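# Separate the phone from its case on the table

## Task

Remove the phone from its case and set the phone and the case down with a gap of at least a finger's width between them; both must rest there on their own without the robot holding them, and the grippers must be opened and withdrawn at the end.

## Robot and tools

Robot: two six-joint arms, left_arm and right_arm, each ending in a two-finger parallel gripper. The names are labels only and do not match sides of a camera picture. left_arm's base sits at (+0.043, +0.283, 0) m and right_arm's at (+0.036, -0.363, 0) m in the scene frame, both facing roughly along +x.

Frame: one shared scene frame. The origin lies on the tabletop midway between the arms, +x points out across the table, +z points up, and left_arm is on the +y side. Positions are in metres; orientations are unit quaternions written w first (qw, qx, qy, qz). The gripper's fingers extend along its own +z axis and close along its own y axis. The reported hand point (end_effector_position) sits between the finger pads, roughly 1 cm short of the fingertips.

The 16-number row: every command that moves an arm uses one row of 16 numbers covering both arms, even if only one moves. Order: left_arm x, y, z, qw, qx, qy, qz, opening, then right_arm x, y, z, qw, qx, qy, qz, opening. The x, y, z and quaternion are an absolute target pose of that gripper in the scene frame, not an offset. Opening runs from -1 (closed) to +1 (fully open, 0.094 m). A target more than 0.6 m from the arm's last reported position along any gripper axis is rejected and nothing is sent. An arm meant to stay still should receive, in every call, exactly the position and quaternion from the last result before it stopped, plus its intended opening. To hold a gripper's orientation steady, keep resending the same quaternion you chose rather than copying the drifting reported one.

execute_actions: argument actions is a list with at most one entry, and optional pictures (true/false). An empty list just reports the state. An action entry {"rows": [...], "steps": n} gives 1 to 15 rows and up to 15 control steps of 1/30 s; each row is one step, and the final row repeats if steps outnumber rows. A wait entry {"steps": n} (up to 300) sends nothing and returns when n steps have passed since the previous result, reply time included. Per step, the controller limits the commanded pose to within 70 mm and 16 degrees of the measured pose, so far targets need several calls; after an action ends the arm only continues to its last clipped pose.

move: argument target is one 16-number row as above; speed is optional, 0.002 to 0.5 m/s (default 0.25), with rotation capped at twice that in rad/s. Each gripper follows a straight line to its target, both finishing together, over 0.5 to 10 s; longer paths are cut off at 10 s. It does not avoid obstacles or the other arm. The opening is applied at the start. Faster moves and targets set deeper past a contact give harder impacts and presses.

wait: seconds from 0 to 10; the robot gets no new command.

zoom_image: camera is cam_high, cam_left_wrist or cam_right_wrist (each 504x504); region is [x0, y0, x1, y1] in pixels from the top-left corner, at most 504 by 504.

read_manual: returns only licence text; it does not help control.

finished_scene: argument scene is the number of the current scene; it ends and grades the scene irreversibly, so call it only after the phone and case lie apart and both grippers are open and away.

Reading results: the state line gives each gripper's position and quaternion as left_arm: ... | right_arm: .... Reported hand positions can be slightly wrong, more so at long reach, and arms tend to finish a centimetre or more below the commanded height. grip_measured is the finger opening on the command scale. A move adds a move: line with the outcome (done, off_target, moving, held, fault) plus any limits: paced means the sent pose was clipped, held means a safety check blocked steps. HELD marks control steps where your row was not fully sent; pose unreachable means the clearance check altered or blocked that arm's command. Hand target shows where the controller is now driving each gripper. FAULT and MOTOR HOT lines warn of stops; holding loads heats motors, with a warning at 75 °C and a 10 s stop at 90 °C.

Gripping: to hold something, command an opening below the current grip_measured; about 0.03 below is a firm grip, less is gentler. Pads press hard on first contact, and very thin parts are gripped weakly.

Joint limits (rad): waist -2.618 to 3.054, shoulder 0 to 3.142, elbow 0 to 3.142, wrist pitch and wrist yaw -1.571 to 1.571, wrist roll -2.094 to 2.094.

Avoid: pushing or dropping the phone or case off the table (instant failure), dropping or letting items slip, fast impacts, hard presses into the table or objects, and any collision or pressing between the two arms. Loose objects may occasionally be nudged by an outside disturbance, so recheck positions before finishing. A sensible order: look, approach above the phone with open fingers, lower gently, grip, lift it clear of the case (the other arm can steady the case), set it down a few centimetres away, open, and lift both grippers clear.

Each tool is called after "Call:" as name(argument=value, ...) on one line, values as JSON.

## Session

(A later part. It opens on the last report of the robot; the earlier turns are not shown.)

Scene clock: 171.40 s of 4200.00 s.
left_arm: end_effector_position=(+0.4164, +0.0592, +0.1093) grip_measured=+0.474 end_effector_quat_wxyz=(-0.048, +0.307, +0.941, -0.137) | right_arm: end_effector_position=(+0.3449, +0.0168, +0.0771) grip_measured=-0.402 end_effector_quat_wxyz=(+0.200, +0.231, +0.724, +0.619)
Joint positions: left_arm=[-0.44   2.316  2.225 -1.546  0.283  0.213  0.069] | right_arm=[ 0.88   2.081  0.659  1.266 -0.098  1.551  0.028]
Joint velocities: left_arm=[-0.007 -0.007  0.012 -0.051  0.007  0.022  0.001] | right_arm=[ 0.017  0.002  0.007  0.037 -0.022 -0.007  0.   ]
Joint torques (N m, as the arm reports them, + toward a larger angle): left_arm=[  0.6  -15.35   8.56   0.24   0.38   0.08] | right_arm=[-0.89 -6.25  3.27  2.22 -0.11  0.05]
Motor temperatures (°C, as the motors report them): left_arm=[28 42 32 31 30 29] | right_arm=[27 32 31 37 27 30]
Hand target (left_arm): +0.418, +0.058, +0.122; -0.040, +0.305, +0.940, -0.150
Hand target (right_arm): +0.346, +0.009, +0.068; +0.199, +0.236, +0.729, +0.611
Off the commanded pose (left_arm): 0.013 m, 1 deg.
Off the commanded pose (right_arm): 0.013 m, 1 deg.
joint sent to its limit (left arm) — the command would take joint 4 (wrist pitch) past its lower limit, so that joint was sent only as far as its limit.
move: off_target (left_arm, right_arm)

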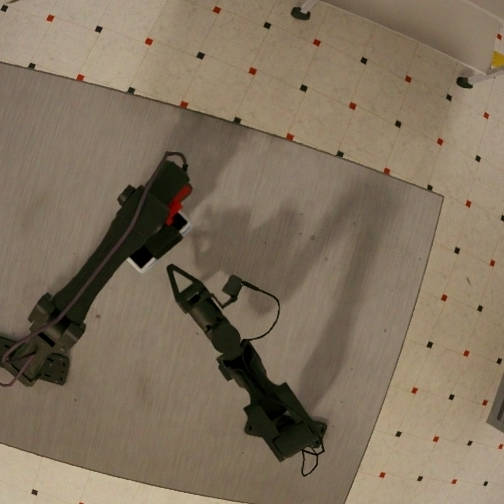

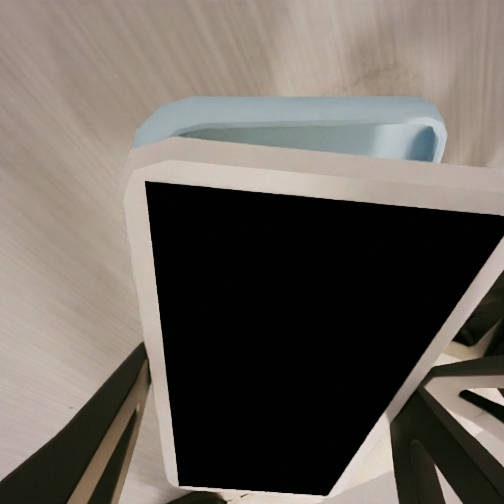

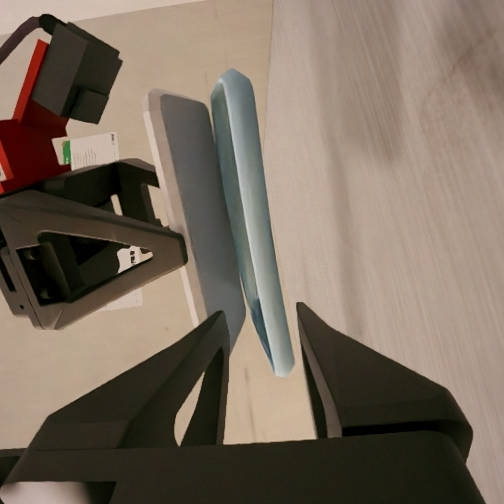

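Call:
move(target=[0.418,0.058,0.122,-0.047,0.306,0.94,-0.149,0.455,0.372,0.043,0.068,0.199,0.237,0.729,0.612,-0.4], speed=0.03)

Scene clock: 175.90 s of 4200.00 s.
left_arm: end_effector_position=(+0.4164, +0.0592, +0.1093) grip_measured=+0.474 end_effector_quat_wxyz=(-0.048, +0.307, +0.941, -0.137) | right_arm: end_effector_position=(+0.3650, +0.0398, +0.0668) grip_measured=-0.402 end_effector_quat_wxyz=(+0.196, +0.235, +0.730, +0.612)
Joint positions: left_arm=[-0.44   2.316  2.225 -1.546  0.283  0.213  0.069] | right_arm=[ 0.88   2.162  0.797  1.188 -0.098  1.554  0.028]
Joint velocities: left_arm=[-0.017 -0.007  0.007 -0.037  0.022  0.037 -0.   ] | right_arm=[-0.002 -0.007  0.002 -0.007 -0.066 -0.007 -0.001]
Joint torques (N m, as the arm reports them, + toward a larger angle): left_arm=[  0.64 -15.41   8.66   0.19   0.35   0.08] | right_arm=[-0.19 -7.05  7.71  1.97  0.04  0.05]
Motor temperatures (°C, as the motors report them): left_arm=[28 42 33 31 30 29] | right_arm=[27 32 31 37 27 30]
Hand target (left_arm): +0.418, +0.058, +0.122; -0.040, +0.305, +0.940, -0.150
Hand target (right_arm): +0.371, +0.043, +0.068; +0.199, +0.237, +0.728, +0.612
Off the commanded pose (left_arm): 0.013 m, 1 deg.
Off the commanded pose (right_arm): 0.008 m, 0 deg.
joint sent to its limit (left arm) — the command would take joint 4 (wrist pitch) past its lower limit, so that joint was sent only as far as its limit.
move: off_target (left_arm)

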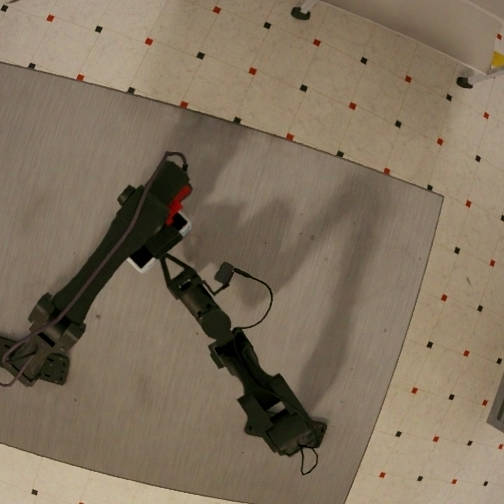

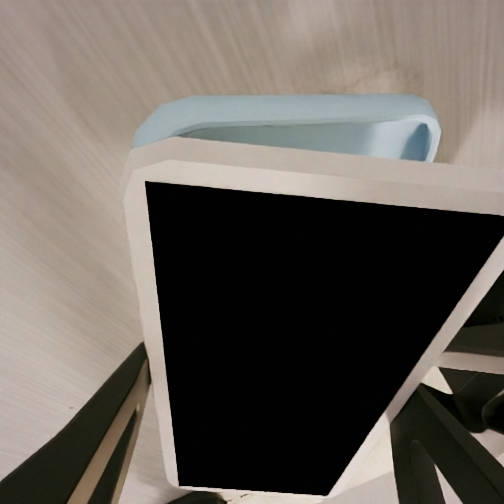

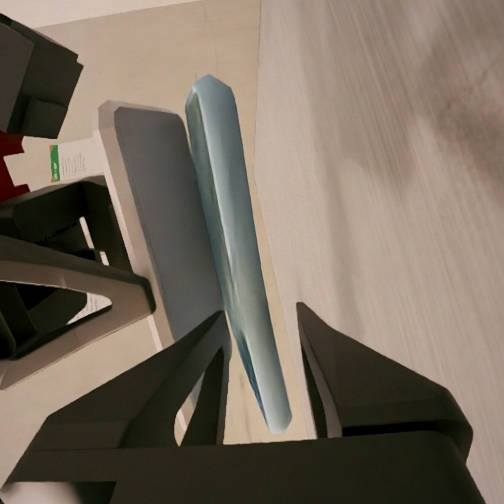

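Call:
move(target=[0.418,0.058,0.122,-0.047,0.306,0.94,-0.149,0.455,0.386,0.062,0.069,0.199,0.237,0.729,0.612,-0.4], speed=0.03)

Scene clock: 179.40 s of 4200.00 s.
left_arm: end_effector_position=(+0.4164, +0.0592, +0.1093) grip_measured=+0.474 end_effector_quat_wxyz=(-0.048, +0.307, +0.941, -0.137) | right_arm: end_effector_position=(+0.3808, +0.0576, +0.0676) grip_measured=-0.402 end_effector_quat_wxyz=(+0.196, +0.235, +0.729, +0.612)
Joint positions: left_arm=[-0.44   2.316  2.225 -1.546  0.283  0.213  0.069] | right_arm=[ 0.88   2.206  0.905  1.124 -0.098  1.556  0.028]
Joint velocities: left_arm=[ 0.002 -0.007 -0.002 -0.007 -0.037  0.007 -0.001] | right_arm=[-0.002 -0.017 -0.007  0.066 -0.007 -0.037  0.   ]
Joint torques (N m, as the arm reports them, + toward a larger angle): left_arm=[  0.72 -15.33   8.57   0.19   0.39   0.07] | right_arm=[ 0.14 -7.7   8.1   1.92  0.1   0.03]
Motor temperatures (°C, as the motors report them): left_arm=[28 42 33 31 30 29] | right_arm=[27 32 31 37 27 30]
Hand target (left_arm): +0.418, +0.058, +0.122; -0.040, +0.305, +0.940, -0.150
Hand target (right_arm): +0.385, +0.062, +0.069; +0.199, +0.237, +0.728, +0.612
Off the commanded pose (left_arm): 0.013 m, 1 deg.
Off the commanded pose (right_arm): 0.007 m, 0 deg.
joint sent to its limit (left arm) — the command would take joint 4 (wrist pitch) past its lower limit, so that joint was sent only as far as its limit.
move: off_target (left_arm)

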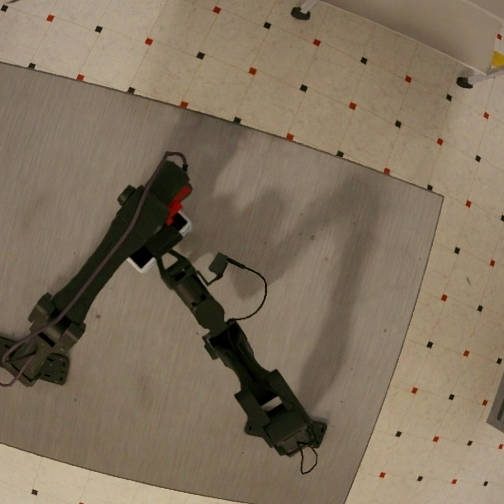

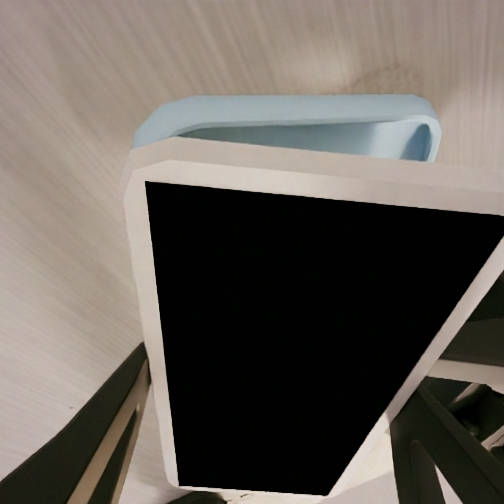

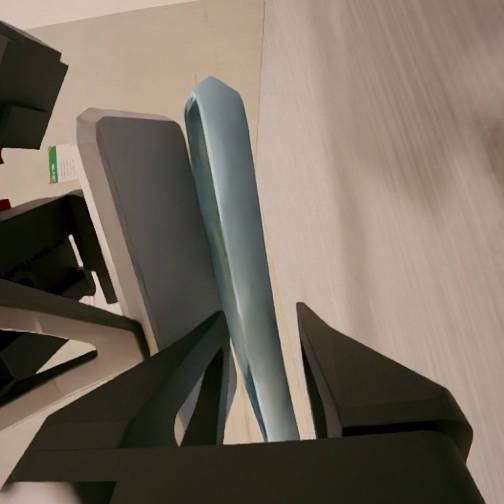

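Call:
move(target=[0.418,0.058,0.122,-0.047,0.306,0.94,-0.149,0.455,0.386,0.062,0.069,0.199,0.237,0.729,0.612,-0.82], speed=0.03)

Scene clock: 182.40 s of 4200.00 s.
left_arm: end_effector_position=(+0.4165, +0.0594, +0.1092) grip_measured=+0.474 end_effector_quat_wxyz=(-0.048, +0.307, +0.941, -0.136) | right_arm: end_effector_position=(+0.3807, +0.0575, +0.0666) grip_measured=-0.816 end_effector_quat_wxyz=(+0.195, +0.236, +0.730, +0.611)
Joint positions: left_arm=[-0.44   2.316  2.225 -1.546  0.282  0.213  0.069] | right_arm=[ 0.88   2.206  0.905  1.121 -0.098  1.556  0.009]
Joint velocities: left_arm=[-0.007 -0.022 -0.007  0.037 -0.051 -0.066 -0.   ] | right_arm=[-0.027  0.002  0.007 -0.037  0.022  0.037 -0.   ]
Joint torques (N m, as the arm reports them, + toward a larger angle): left_arm=[  0.7  -15.4    8.51   0.14   0.42   0.07] | right_arm=[ 0.09 -7.78  8.08  1.92  0.08  0.02]
Motor temperatures (°C, as the motors report them): left_arm=[28 42 33 31 30 29] | right_arm=[27 32 31 37 27 30]
Hand target (left_arm): +0.418, +0.058, +0.122; -0.040, +0.305, +0.940, -0.150
Hand target (right_arm): +0.386, +0.062, +0.069; +0.199, +0.237, +0.728, +0.611
Off the commanded pose (left_arm): 0.013 m, 1 deg.
Off the commanded pose (right_arm): 0.007 m, 1 deg.
joint sent to its limit (left arm) — the command would take joint 4 (wrist pitch) past its lower limit, so that joint was sent only as far as its limit.
move: off_target (left_arm)

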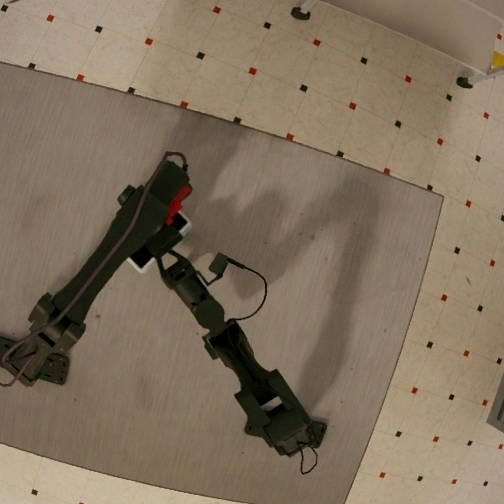

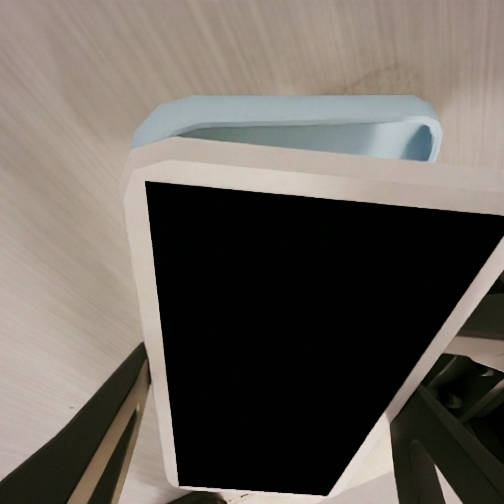

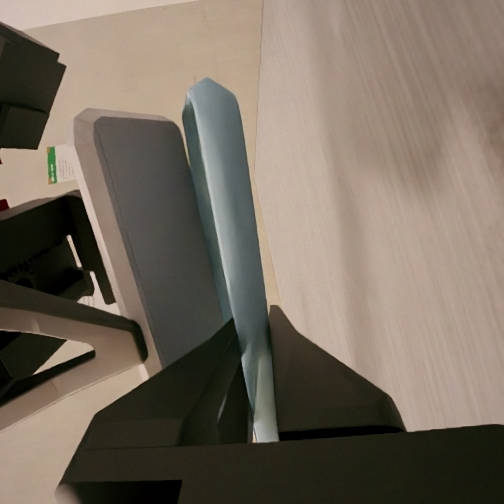

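Call:
move(target=[0.418,0.058,0.122,-0.047,0.306,0.94,-0.149,0.455,0.386,0.062,0.069,0.199,0.237,0.729,0.612,-0.93])

Call:
move(target=[0.418,0.058,0.122,-0.047,0.306,0.94,-0.149,0.455,0.374,0.048,0.048,0.199,0.237,0.729,0.612,-0.93], speed=0.015)

Scene clock: 186.70 s of 4200.00 s.
left_arm: end_effector_position=(+0.4165, +0.0593, +0.1092) grip_measured=+0.474 end_effector_quat_wxyz=(-0.048, +0.307, +0.941, -0.136) | right_arm: end_effector_position=(+0.3809, +0.0577, +0.0685) grip_measured=-0.915 end_effector_quat_wxyz=(+0.196, +0.235, +0.728, +0.613)
Joint positions: left_arm=[-0.44   2.316  2.225 -1.546  0.282  0.213  0.069] | right_arm=[ 0.88   2.206  0.905  1.129 -0.098  1.556  0.004]
Joint velocities: left_arm=[-0.002 -0.007 -0.017 -0.022 -0.037 -0.081 -0.   ] | right_arm=[ 0.017 -0.007  0.007  0.037 -0.007 -0.007  0.001]
Joint torques (N m, as the arm reports them, + toward a larger angle): left_arm=[  0.69 -15.29   8.49   0.16   0.37   0.07] | right_arm=[ 0.09 -7.74  8.07  1.84  0.09  0.02]
Motor temperatures (°C, as the motors report them): left_arm=[28 43 33 31 30 29] | right_arm=[27 33 31 37 27 30]
Hand target (left_arm): +0.418, +0.058, +0.122; -0.040, +0.305, +0.940, -0.150
Hand target (right_arm): +0.386, +0.062, +0.069; +0.199, +0.237, +0.728, +0.612
Off the commanded pose (left_arm): 0.013 m, 1 deg.
Off the commanded pose (right_arm): 0.007 m, 0 deg.
joint sent to its limit (left arm) — the command would take joint 4 (wrist pitch) past its lower limit, so that joint was sent only as far as its limit.
After step 90, 0.60 s passed at rest.
move: off_target (left_arm)

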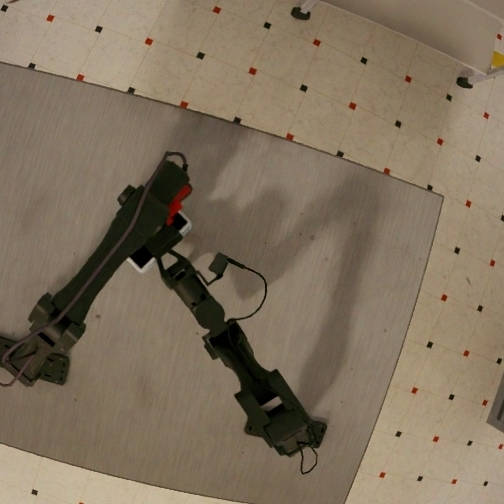

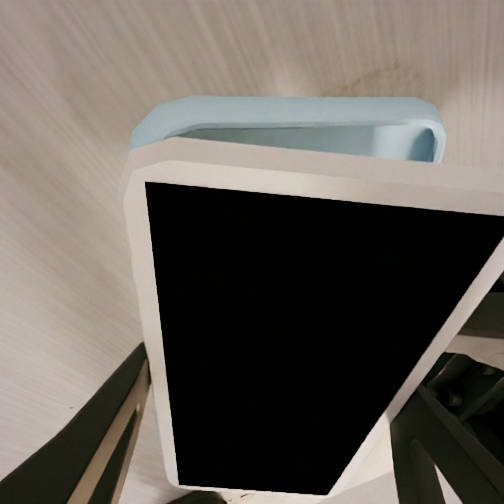

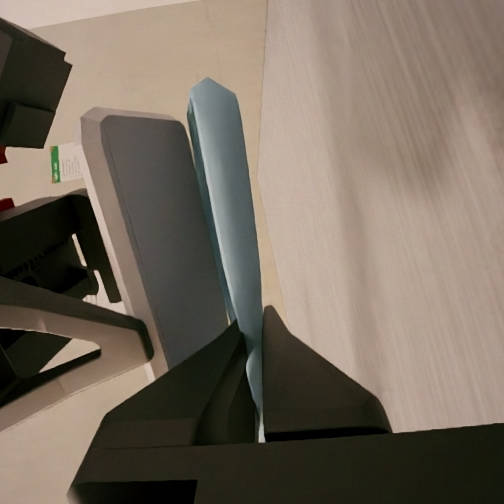

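Scene clock: 188.50 s of 4200.00 s.
left_arm: end_effector_position=(+0.4145, +0.0575, +0.1100) grip_measured=+0.473 end_effector_quat_wxyz=(-0.051, +0.306, +0.940, -0.143) | right_arm: end_effector_position=(+0.3781, +0.0547, +0.0686) grip_measured=-0.916 end_effector_quat_wxyz=(+0.204, +0.228, +0.713, +0.631)
Joint positions: left_arm=[-0.44   2.316  2.225 -1.55   0.296  0.213  0.069] | right_arm=[ 0.88   2.24   0.881  1.237 -0.098  1.556  0.004]
Joint velocities: left_arm=[-0.007 -0.007  0.002 -0.051 -0.051 -0.051 -0.   ] | right_arm=[-0.007 -0.007 -0.007 -0.095  0.051  0.022 -0.001]
Joint torques (N m, as the arm reports them, + toward a larger angle): left_arm=[  0.55 -15.35   8.45   0.22   0.24   0.09] | right_arm=[ 0.03 -7.2   3.09  2.01  0.08  0.01]
Motor temperatures (°C, as the motors report them): left_arm=[28 43 33 31 30 29] | right_arm=[27 33 31 37 27 30]
Hand target (left_arm): +0.418, +0.058, +0.122; -0.040, +0.305, +0.940, -0.150
Hand target (right_arm): +0.374, +0.048, +0.048; +0.199, +0.237, +0.729, +0.611
Off the commanded pose (left_arm): 0.012 m, 1 deg.
Off the commanded pose (right_arm): 0.022 m, 3 deg.
joint sent to its limit (left arm) — the command would take joint 4 (wrist pitch) past its lower limit, so that joint was sent only as far as its limit.
move: off_target (left_arm, right_arm)

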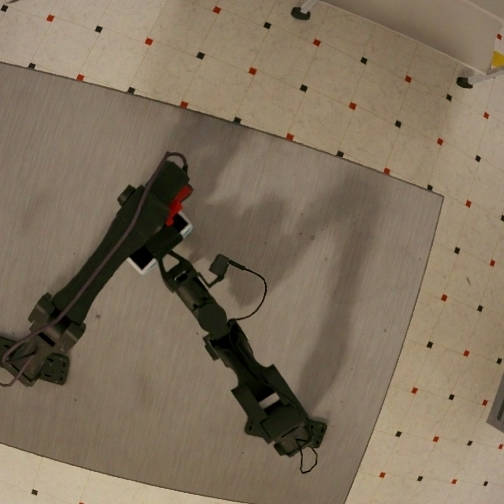

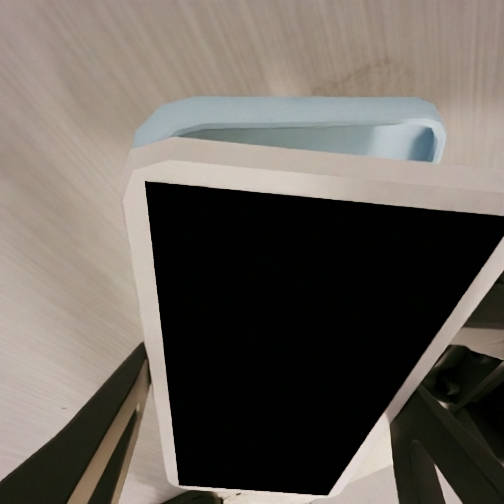

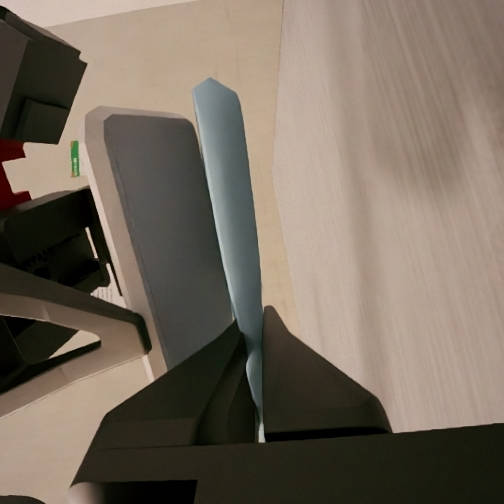

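Call:
move(target=[0.416,0.055,0.125,-0.047,0.306,0.94,-0.149,0.455,0.389,0.068,0.044,0.199,0.237,0.729,0.612,-0.94], speed=0.015)

Scene clock: 194.00 s of 4200.00 s.
left_arm: end_effector_position=(+0.4145, +0.0584, +0.1098) grip_measured=+0.471 end_effector_quat_wxyz=(-0.051, +0.305, +0.940, -0.141) | right_arm: end_effector_position=(+0.3844, +0.0607, +0.0381) grip_measured=-0.923 end_effector_quat_wxyz=(+0.194, +0.239, +0.734, +0.605)
Joint positions: left_arm=[-0.44   2.316  2.225 -1.552  0.292  0.211  0.069] | right_arm=[ 0.88   2.309  0.939  1.177 -0.094  1.557  0.004]
Joint velocities: left_arm=[-0.017 -0.007 -0.017 -0.007  0.022  0.022  0.   ] | right_arm=[ 0.007  0.007  0.002 -0.022  0.007  0.051 -0.002]
Joint torques (N m, as the arm reports them, + toward a larger angle): left_arm=[  0.17 -15.96   8.56   0.26   0.29   0.  ] | right_arm=[ 0.37 -8.19  7.87  2.06  0.1   0.02]
Motor temperatures (°C, as the motors report them): left_arm=[28 43 33 31 30 29] | right_arm=[27 33 31 37 27 30]
Hand target (left_arm): +0.416, +0.055, +0.125; -0.038, +0.304, +0.940, -0.150
Hand target (right_arm): +0.388, +0.067, +0.044; +0.199, +0.237, +0.728, +0.612
Off the commanded pose (left_arm): 0.016 m, 1 deg.
Off the commanded pose (right_arm): 0.010 m, 1 deg.
joint sent to its limit (left arm) — the command would take joint 4 (wrist pitch) past its lower limit, so that joint was sent only as far as its limit.
After step 90, 0.17 s passed at rest.
move: off_target (left_arm)

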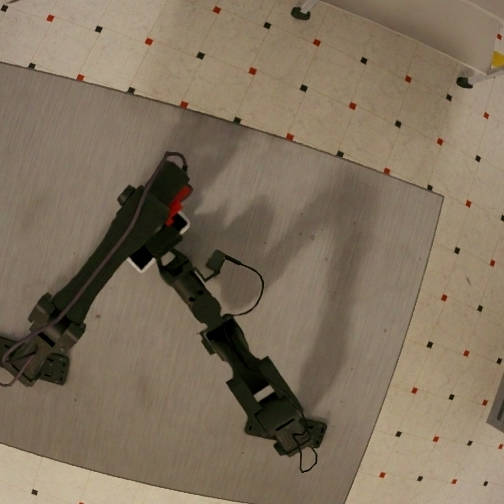

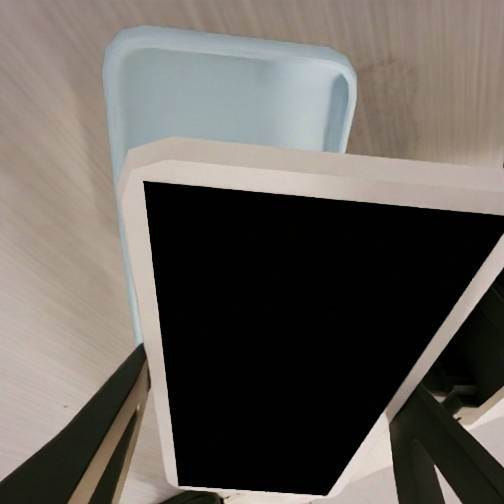

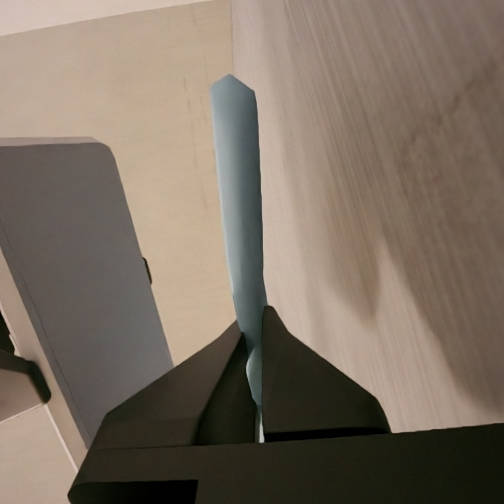

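Call:
move(target=[0.475,0.19,0.09,0,0.31,0.951,0,0.44,0.335,-0.01,0.06,0.17,0.258,0.795,0.523,-0.945], speed=0.08)

Call:
move(target=[0.475,0.19,0.02,0,0.31,0.951,0,0.44,0.335,-0.01,0.028,0.1545,0.268,0.824,0.4755,-0.945], speed=0.04)

Scene clock: 200.50 s of 4200.00 s.
left_arm: end_effector_position=(+0.4716, +0.1867, +0.0794) grip_measured=+0.462 end_effector_quat_wxyz=(-0.023, +0.309, +0.951, -0.005) | right_arm: end_effector_position=(+0.3354, -0.0045, +0.0577) grip_measured=-0.926 end_effector_quat_wxyz=(+0.165, +0.261, +0.794, +0.524)
Joint positions: left_arm=[-0.233  2.316  2.136 -1.437  0.007  0.41   0.069] | right_arm=[ 0.862  1.894  0.653  0.831 -0.107  1.536  0.003]
Joint velocities: left_arm=[-0.002  0.002  0.002 -0.037 -0.037 -0.081 -0.001] | right_arm=[ 0.012  0.002 -0.002 -0.066 -0.051  0.037 -0.   ]
Joint torques (N m, as the arm reports them, + toward a larger angle): left_arm=[  0.41 -17.81   4.74   0.64  -0.04   0.13] | right_arm=[-0.75 -8.17  4.4   1.96 -0.11 -0.06]
Motor temperatures (°C, as the motors report them): left_arm=[28 43 33 31 30 29] | right_arm=[27 33 31 38 27 30]
Hand target (left_arm): +0.475, +0.190, +0.090; -0.003, +0.310, +0.951, +0.001
Hand target (right_arm): +0.336, -0.011, +0.061; +0.169, +0.259, +0.794, +0.523
Off the commanded pose (left_arm): 0.012 m, 3 deg.
Off the commanded pose (right_arm): 0.006 m, 1 deg.
After step 90, 1.10 s passed at rest.
move: off_target (left_arm)

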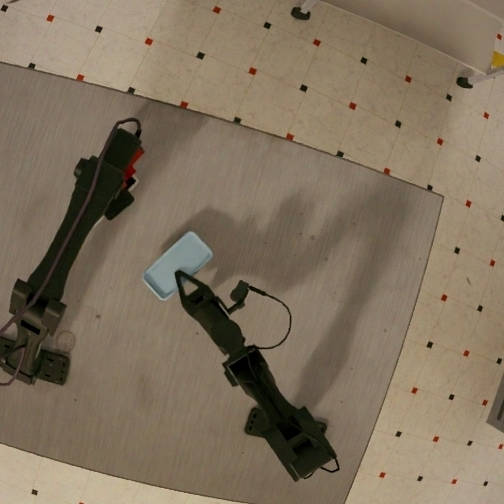

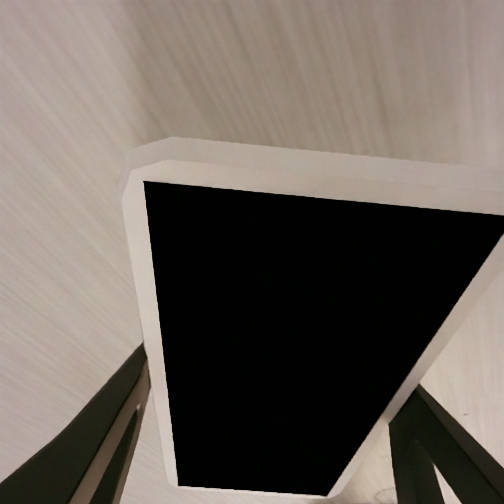

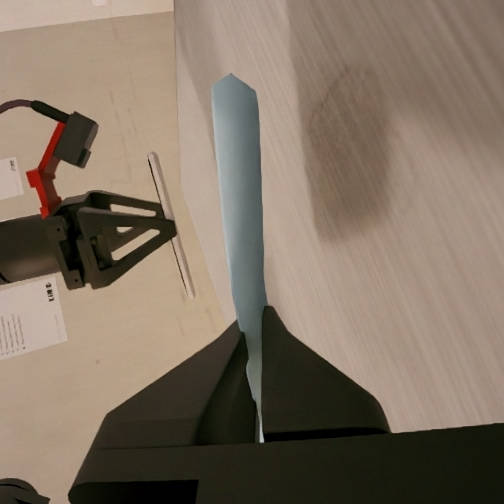

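Scene clock: 202.30 s of 4200.00 s.
left_arm: end_effector_position=(+0.4683, +0.1875, +0.0135) grip_measured=+0.462 end_effector_quat_wxyz=(-0.020, +0.310, +0.951, -0.005) | right_arm: end_effector_position=(+0.3263, -0.0145, +0.0241) grip_measured=-0.926 end_effector_quat_wxyz=(+0.145, +0.270, +0.826, +0.473)
Joint positions: left_arm=[-0.233  2.316  1.873 -1.169  0.006  0.41   0.069] | right_arm=[ 0.862  1.919  0.653  0.728 -0.107  1.526  0.003]
Joint velocities: left_arm=[ 0.022  0.007  0.002 -0.081 -0.007 -0.022  0.001] | right_arm=[-0.017  0.007 -0.002 -0.066 -0.007 -0.007 -0.001]
Joint torques (N m, as the arm reports them, + toward a larger angle): left_arm=[  0.43 -16.92   4.89   0.8   -0.07   0.13] | right_arm=[-0.26 -5.76  8.14  1.87  0.05 -0.08]
Motor temperatures (°C, as the motors report them): left_arm=[28 44 33 31 30 29] | right_arm=[27 33 31 38 27 30]
Hand target (left_arm): +0.475, +0.190, +0.020; -0.000, +0.310, +0.951, +0.000
Hand target (right_arm): +0.334, -0.011, +0.028; +0.154, +0.268, +0.824, +0.475
Off the commanded pose (left_arm): 0.010 m, 2 deg.
Off the commanded pose (right_arm): 0.011 m, 1 deg.
move: off_target (right_arm)

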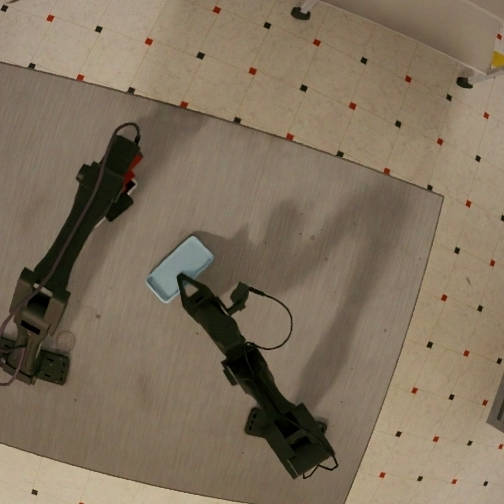

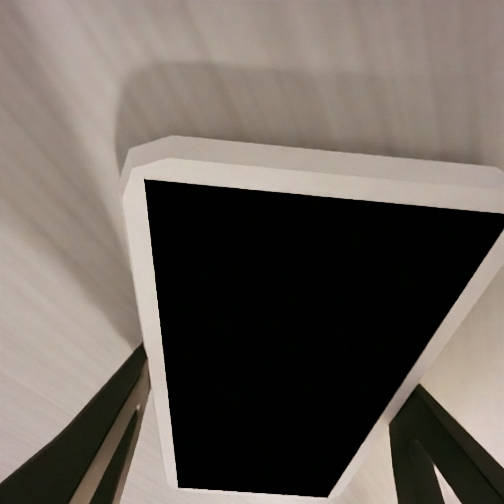

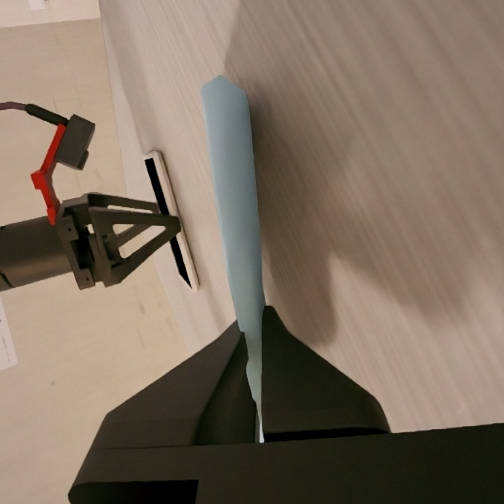

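Phone is within a few mm of the table. Lower slightly, release, withdraw.

Call:
move(target=[0.475,0.19,0.013,0,0.31,0.951,0,0.44,0.335,-0.01,0.021,0.1545,0.268,0.824,0.4755,-0.945], speed=0.02)

Call:
move(target=[0.475,0.19,0.013,0,0.31,0.951,0,0.8,0.335,-0.01,0.021,0.1545,0.268,0.824,0.4755,-0.7])

Call:
move(target=[0.475,0.19,0.075,0,0.31,0.951,0,0.8,0.297,-0.055,0.02,0.1545,0.268,0.824,0.4755,-0.7], speed=0.04)

Scene clock: 209.60 s of 4200.00 s.
left_arm: end_effector_position=(+0.4695, +0.1873, +0.0125) grip_measured=+0.462 end_effector_quat_wxyz=(-0.017, +0.310, +0.951, -0.005) | right_arm: end_effector_position=(+0.3256, -0.0152, +0.0149) grip_measured=-0.926 end_effector_quat_wxyz=(+0.143, +0.271, +0.829, +0.468)
Joint positions: left_arm=[-0.233  2.316  1.869 -1.159  0.006  0.41   0.069] | right_arm=[ 0.862  1.947  0.653  0.742 -0.107  1.525  0.003]
Joint velocities: left_arm=[-0.007 -0.012 -0.017 -0.022 -0.022 -0.066 -0.002] | right_arm=[ 0.007  0.002 -0.002 -0.051 -0.007  0.037 -0.   ]
Joint torques (N m, as the arm reports them, + toward a larger angle): left_arm=[  0.29 -16.36   3.95   0.95  -0.03   0.11] | right_arm=[-0.21 -5.65  7.88  2.07  0.07 -0.08]
Motor temperatures (°C, as the motors report them): left_arm=[28 44 32 31 30 29] | right_arm=[27 33 31 38 27 30]
Hand target (left_arm): +0.475, +0.190, +0.013; -0.001, +0.310, +0.951, +0.000
Hand target (right_arm): +0.335, -0.010, +0.021; +0.154, +0.268, +0.824, +0.475
Off the commanded pose (left_arm): 0.006 m, 2 deg.
Off the commanded pose (right_arm): 0.012 m, 2 deg.
After step 90, 3.07 s passed at rest.
move: off_target (right_arm)

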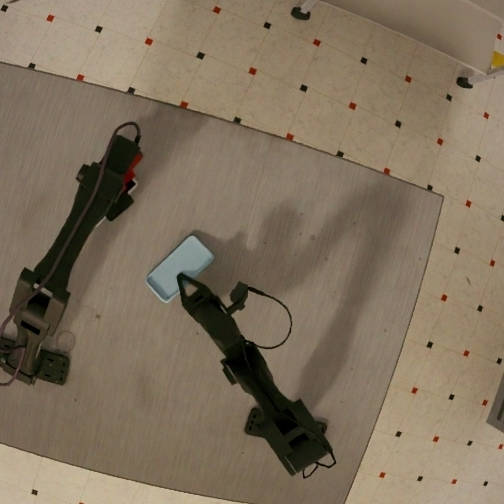

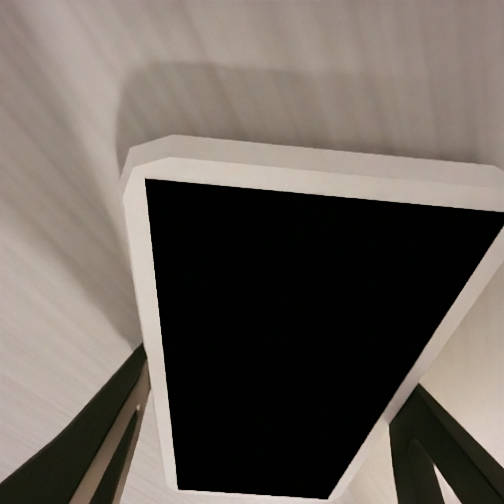

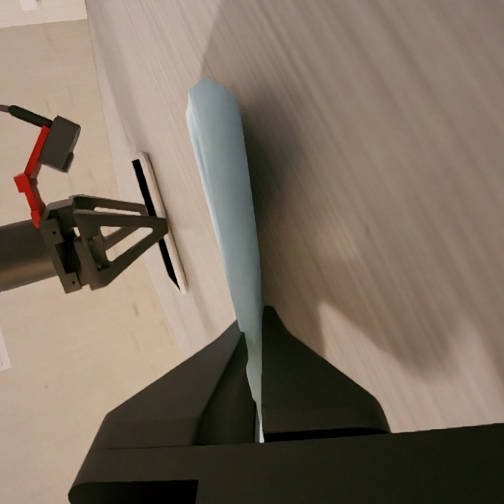

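Scene clock: 210.30 s of 4200.00 s.
left_arm: end_effector_position=(+0.4718, +0.1872, +0.0125) grip_measured=+0.797 end_effector_quat_wxyz=(-0.013, +0.310, +0.951, -0.003) | right_arm: end_effector_position=(+0.3256, -0.0152, +0.0149) grip_measured=-0.702 end_effector_quat_wxyz=(+0.143, +0.271, +0.829, +0.468)
Joint positions: left_arm=[-0.233  2.316  1.869 -1.15   0.003  0.41   0.084] | right_arm=[ 0.862  1.947  0.653  0.742 -0.107  1.525  0.014]
Joint velocities: left_arm=[-0.012  0.002  0.012  0.007 -0.037  0.007 -0.001] | right_arm=[-0.002  0.012 -0.012 -0.022 -0.022  0.022 -0.001]
Joint torques (N m, as the arm reports them, + toward a larger angle): left_arm=[  0.48 -16.26   3.77   0.81  -0.03   0.1 ] | right_arm=[-0.22 -5.61  7.94  2.07  0.07 -0.07]
Motor temperatures (°C, as the motors report them): left_arm=[28 44 32 31 30 29] | right_arm=[27 33 31 38 27 30]
Hand target (left_arm): +0.475, +0.190, +0.013; -0.001, +0.310, +0.951, +0.000
Hand target (right_arm): +0.335, -0.010, +0.021; +0.154, +0.268, +0.824, +0.475
Off the commanded pose (left_arm): 0.004 m, 2 deg.
Off the commanded pose (right_arm): 0.012 m, 2 deg.
move: off_target (right_arm)

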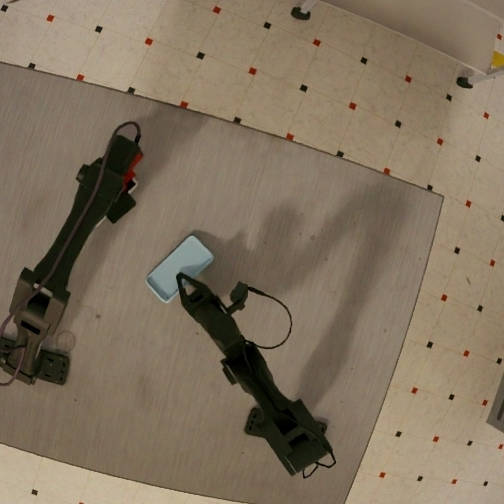

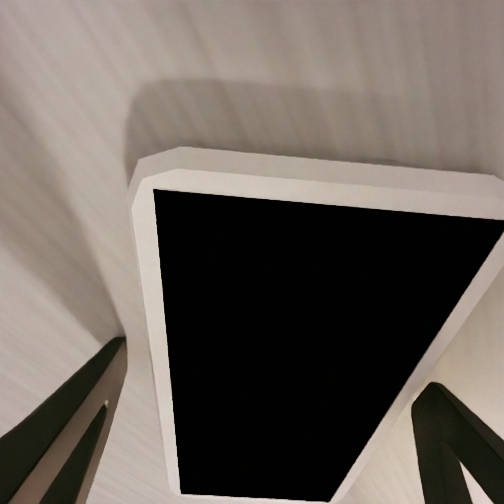

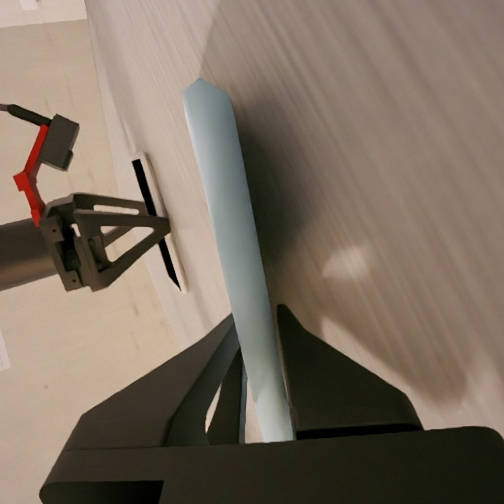

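Scene clock: 212.30 s of 4200.00 s.
left_arm: end_effector_position=(+0.4701, +0.1876, +0.0549) grip_measured=+0.797 end_effector_quat_wxyz=(-0.019, +0.310, +0.951, -0.004) | right_arm: end_effector_position=(+0.2953, -0.0485, +0.0158) grip_measured=-0.702 end_effector_quat_wxyz=(+0.147, +0.268, +0.827, +0.472)
Joint positions: left_arm=[-0.233  2.297  2.006 -1.318  0.003  0.41   0.084] | right_arm=[ 0.862  1.843  0.457  0.846 -0.107  1.519  0.014]
Joint velocities: left_arm=[-0.012 -0.007  0.002 -0.007 -0.081  0.007 -0.001] | right_arm=[ 0.002  0.007  0.017  0.007  0.007 -0.007 -0.   ]
Joint torques (N m, as the arm reports them, + toward a larger angle): left_arm=[  0.41 -17.33   8.13   0.34   0.     0.11] | right_arm=[-1.01 -6.96  3.35  2.07 -0.07 -0.06]
Motor temperatures (°C, as the motors report them): left_arm=[28 44 32 31 30 29] | right_arm=[27 33 31 38 27 30]
Hand target (left_arm): +0.475, +0.190, +0.075; +0.000, +0.310, +0.951, +0.000
Hand target (right_arm): +0.298, -0.055, +0.021; +0.155, +0.268, +0.824, +0.476
Off the commanded pose (left_arm): 0.021 m, 2 deg.
Off the commanded pose (right_arm): 0.008 m, 1 deg.
move: off_target (left_arm)

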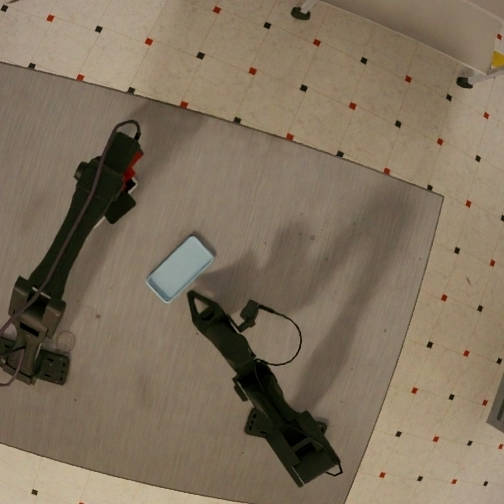

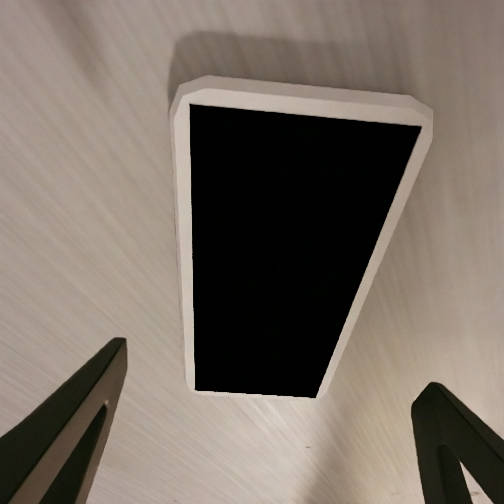

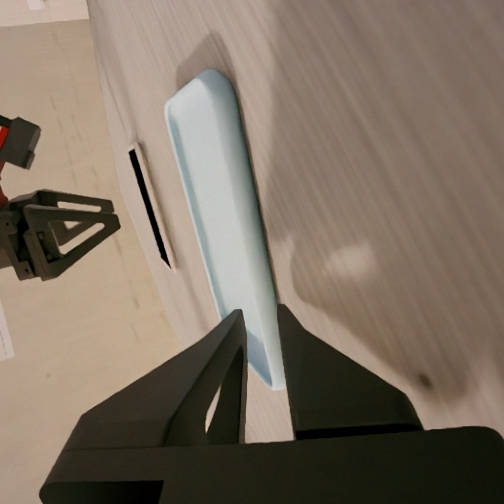

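Call:
move(target=[0.32,0.33,0.16,0,0.1,0.995,0,0.8,0.28,-0.14,0.1,0.1545,0.268,0.824,0.4755,-0.7])

Call:
finished_scene(scene=1)

Scene clock: 220.17 s of 4200.00 s.
left_arm: end_effector_position=(+0.3304, +0.3316, +0.1601) grip_measured=+0.797 end_effector_quat_wxyz=(+0.007, +0.099, +0.995, +0.001) | right_arm: end_effector_position=(+0.2805, -0.1364, +0.0948) grip_measured=-0.702 end_effector_quat_wxyz=(+0.146, +0.273, +0.825, +0.473)
Joint positions: left_arm=[ 0.153  1.637  1.501 -1.422  0.002  0.364  0.084] | right_arm=[ 0.603  1.163  0.346  0.25  -0.323  1.392  0.014]
Joint velocities: left_arm=[-0.007 -0.007  0.007  0.022 -0.051 -0.037 -0.001] | right_arm=[ 0.002  0.002 -0.007 -0.081 -0.081 -0.066 -0.001]
Joint torques (N m, as the arm reports them, + toward a larger angle): left_arm=[ 0.33 -9.68  4.59  0.4  -0.02  0.12] | right_arm=[-0.79 -3.4   7.98  1.75 -0.19 -0.04]
Motor temperatures (°C, as the motors report them): left_arm=[28 45 32 31 30 29] | right_arm=[27 33 31 38 27 30]
Hand target (left_arm): +0.321, +0.332, +0.161; -0.001, +0.100, +0.995, -0.000
Hand target (right_arm): +0.282, -0.139, +0.101; +0.152, +0.270, +0.822, +0.477
Off the commanded pose (left_arm): 0.011 m, 1 deg.
Off the commanded pose (right_arm): 0.006 m, 1 deg.
After step 90, 3.17 s passed at rest.
move: off_target (left_arm)

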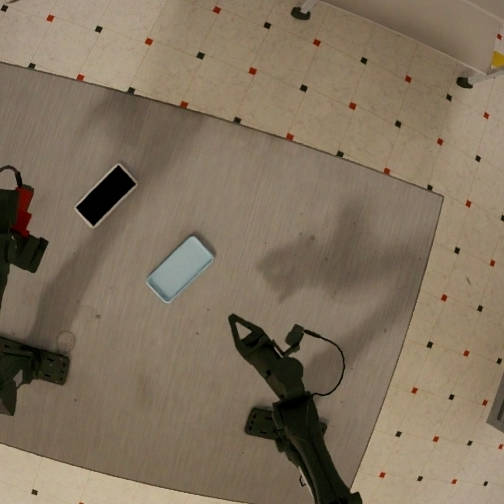

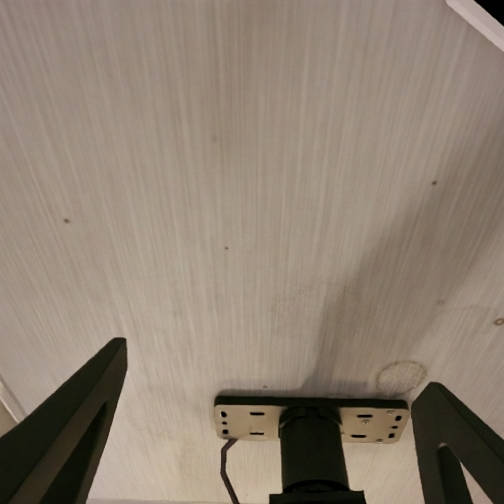

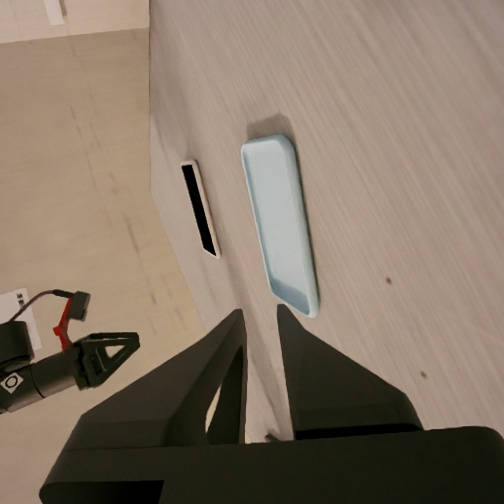

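The scene is finished: the task was done.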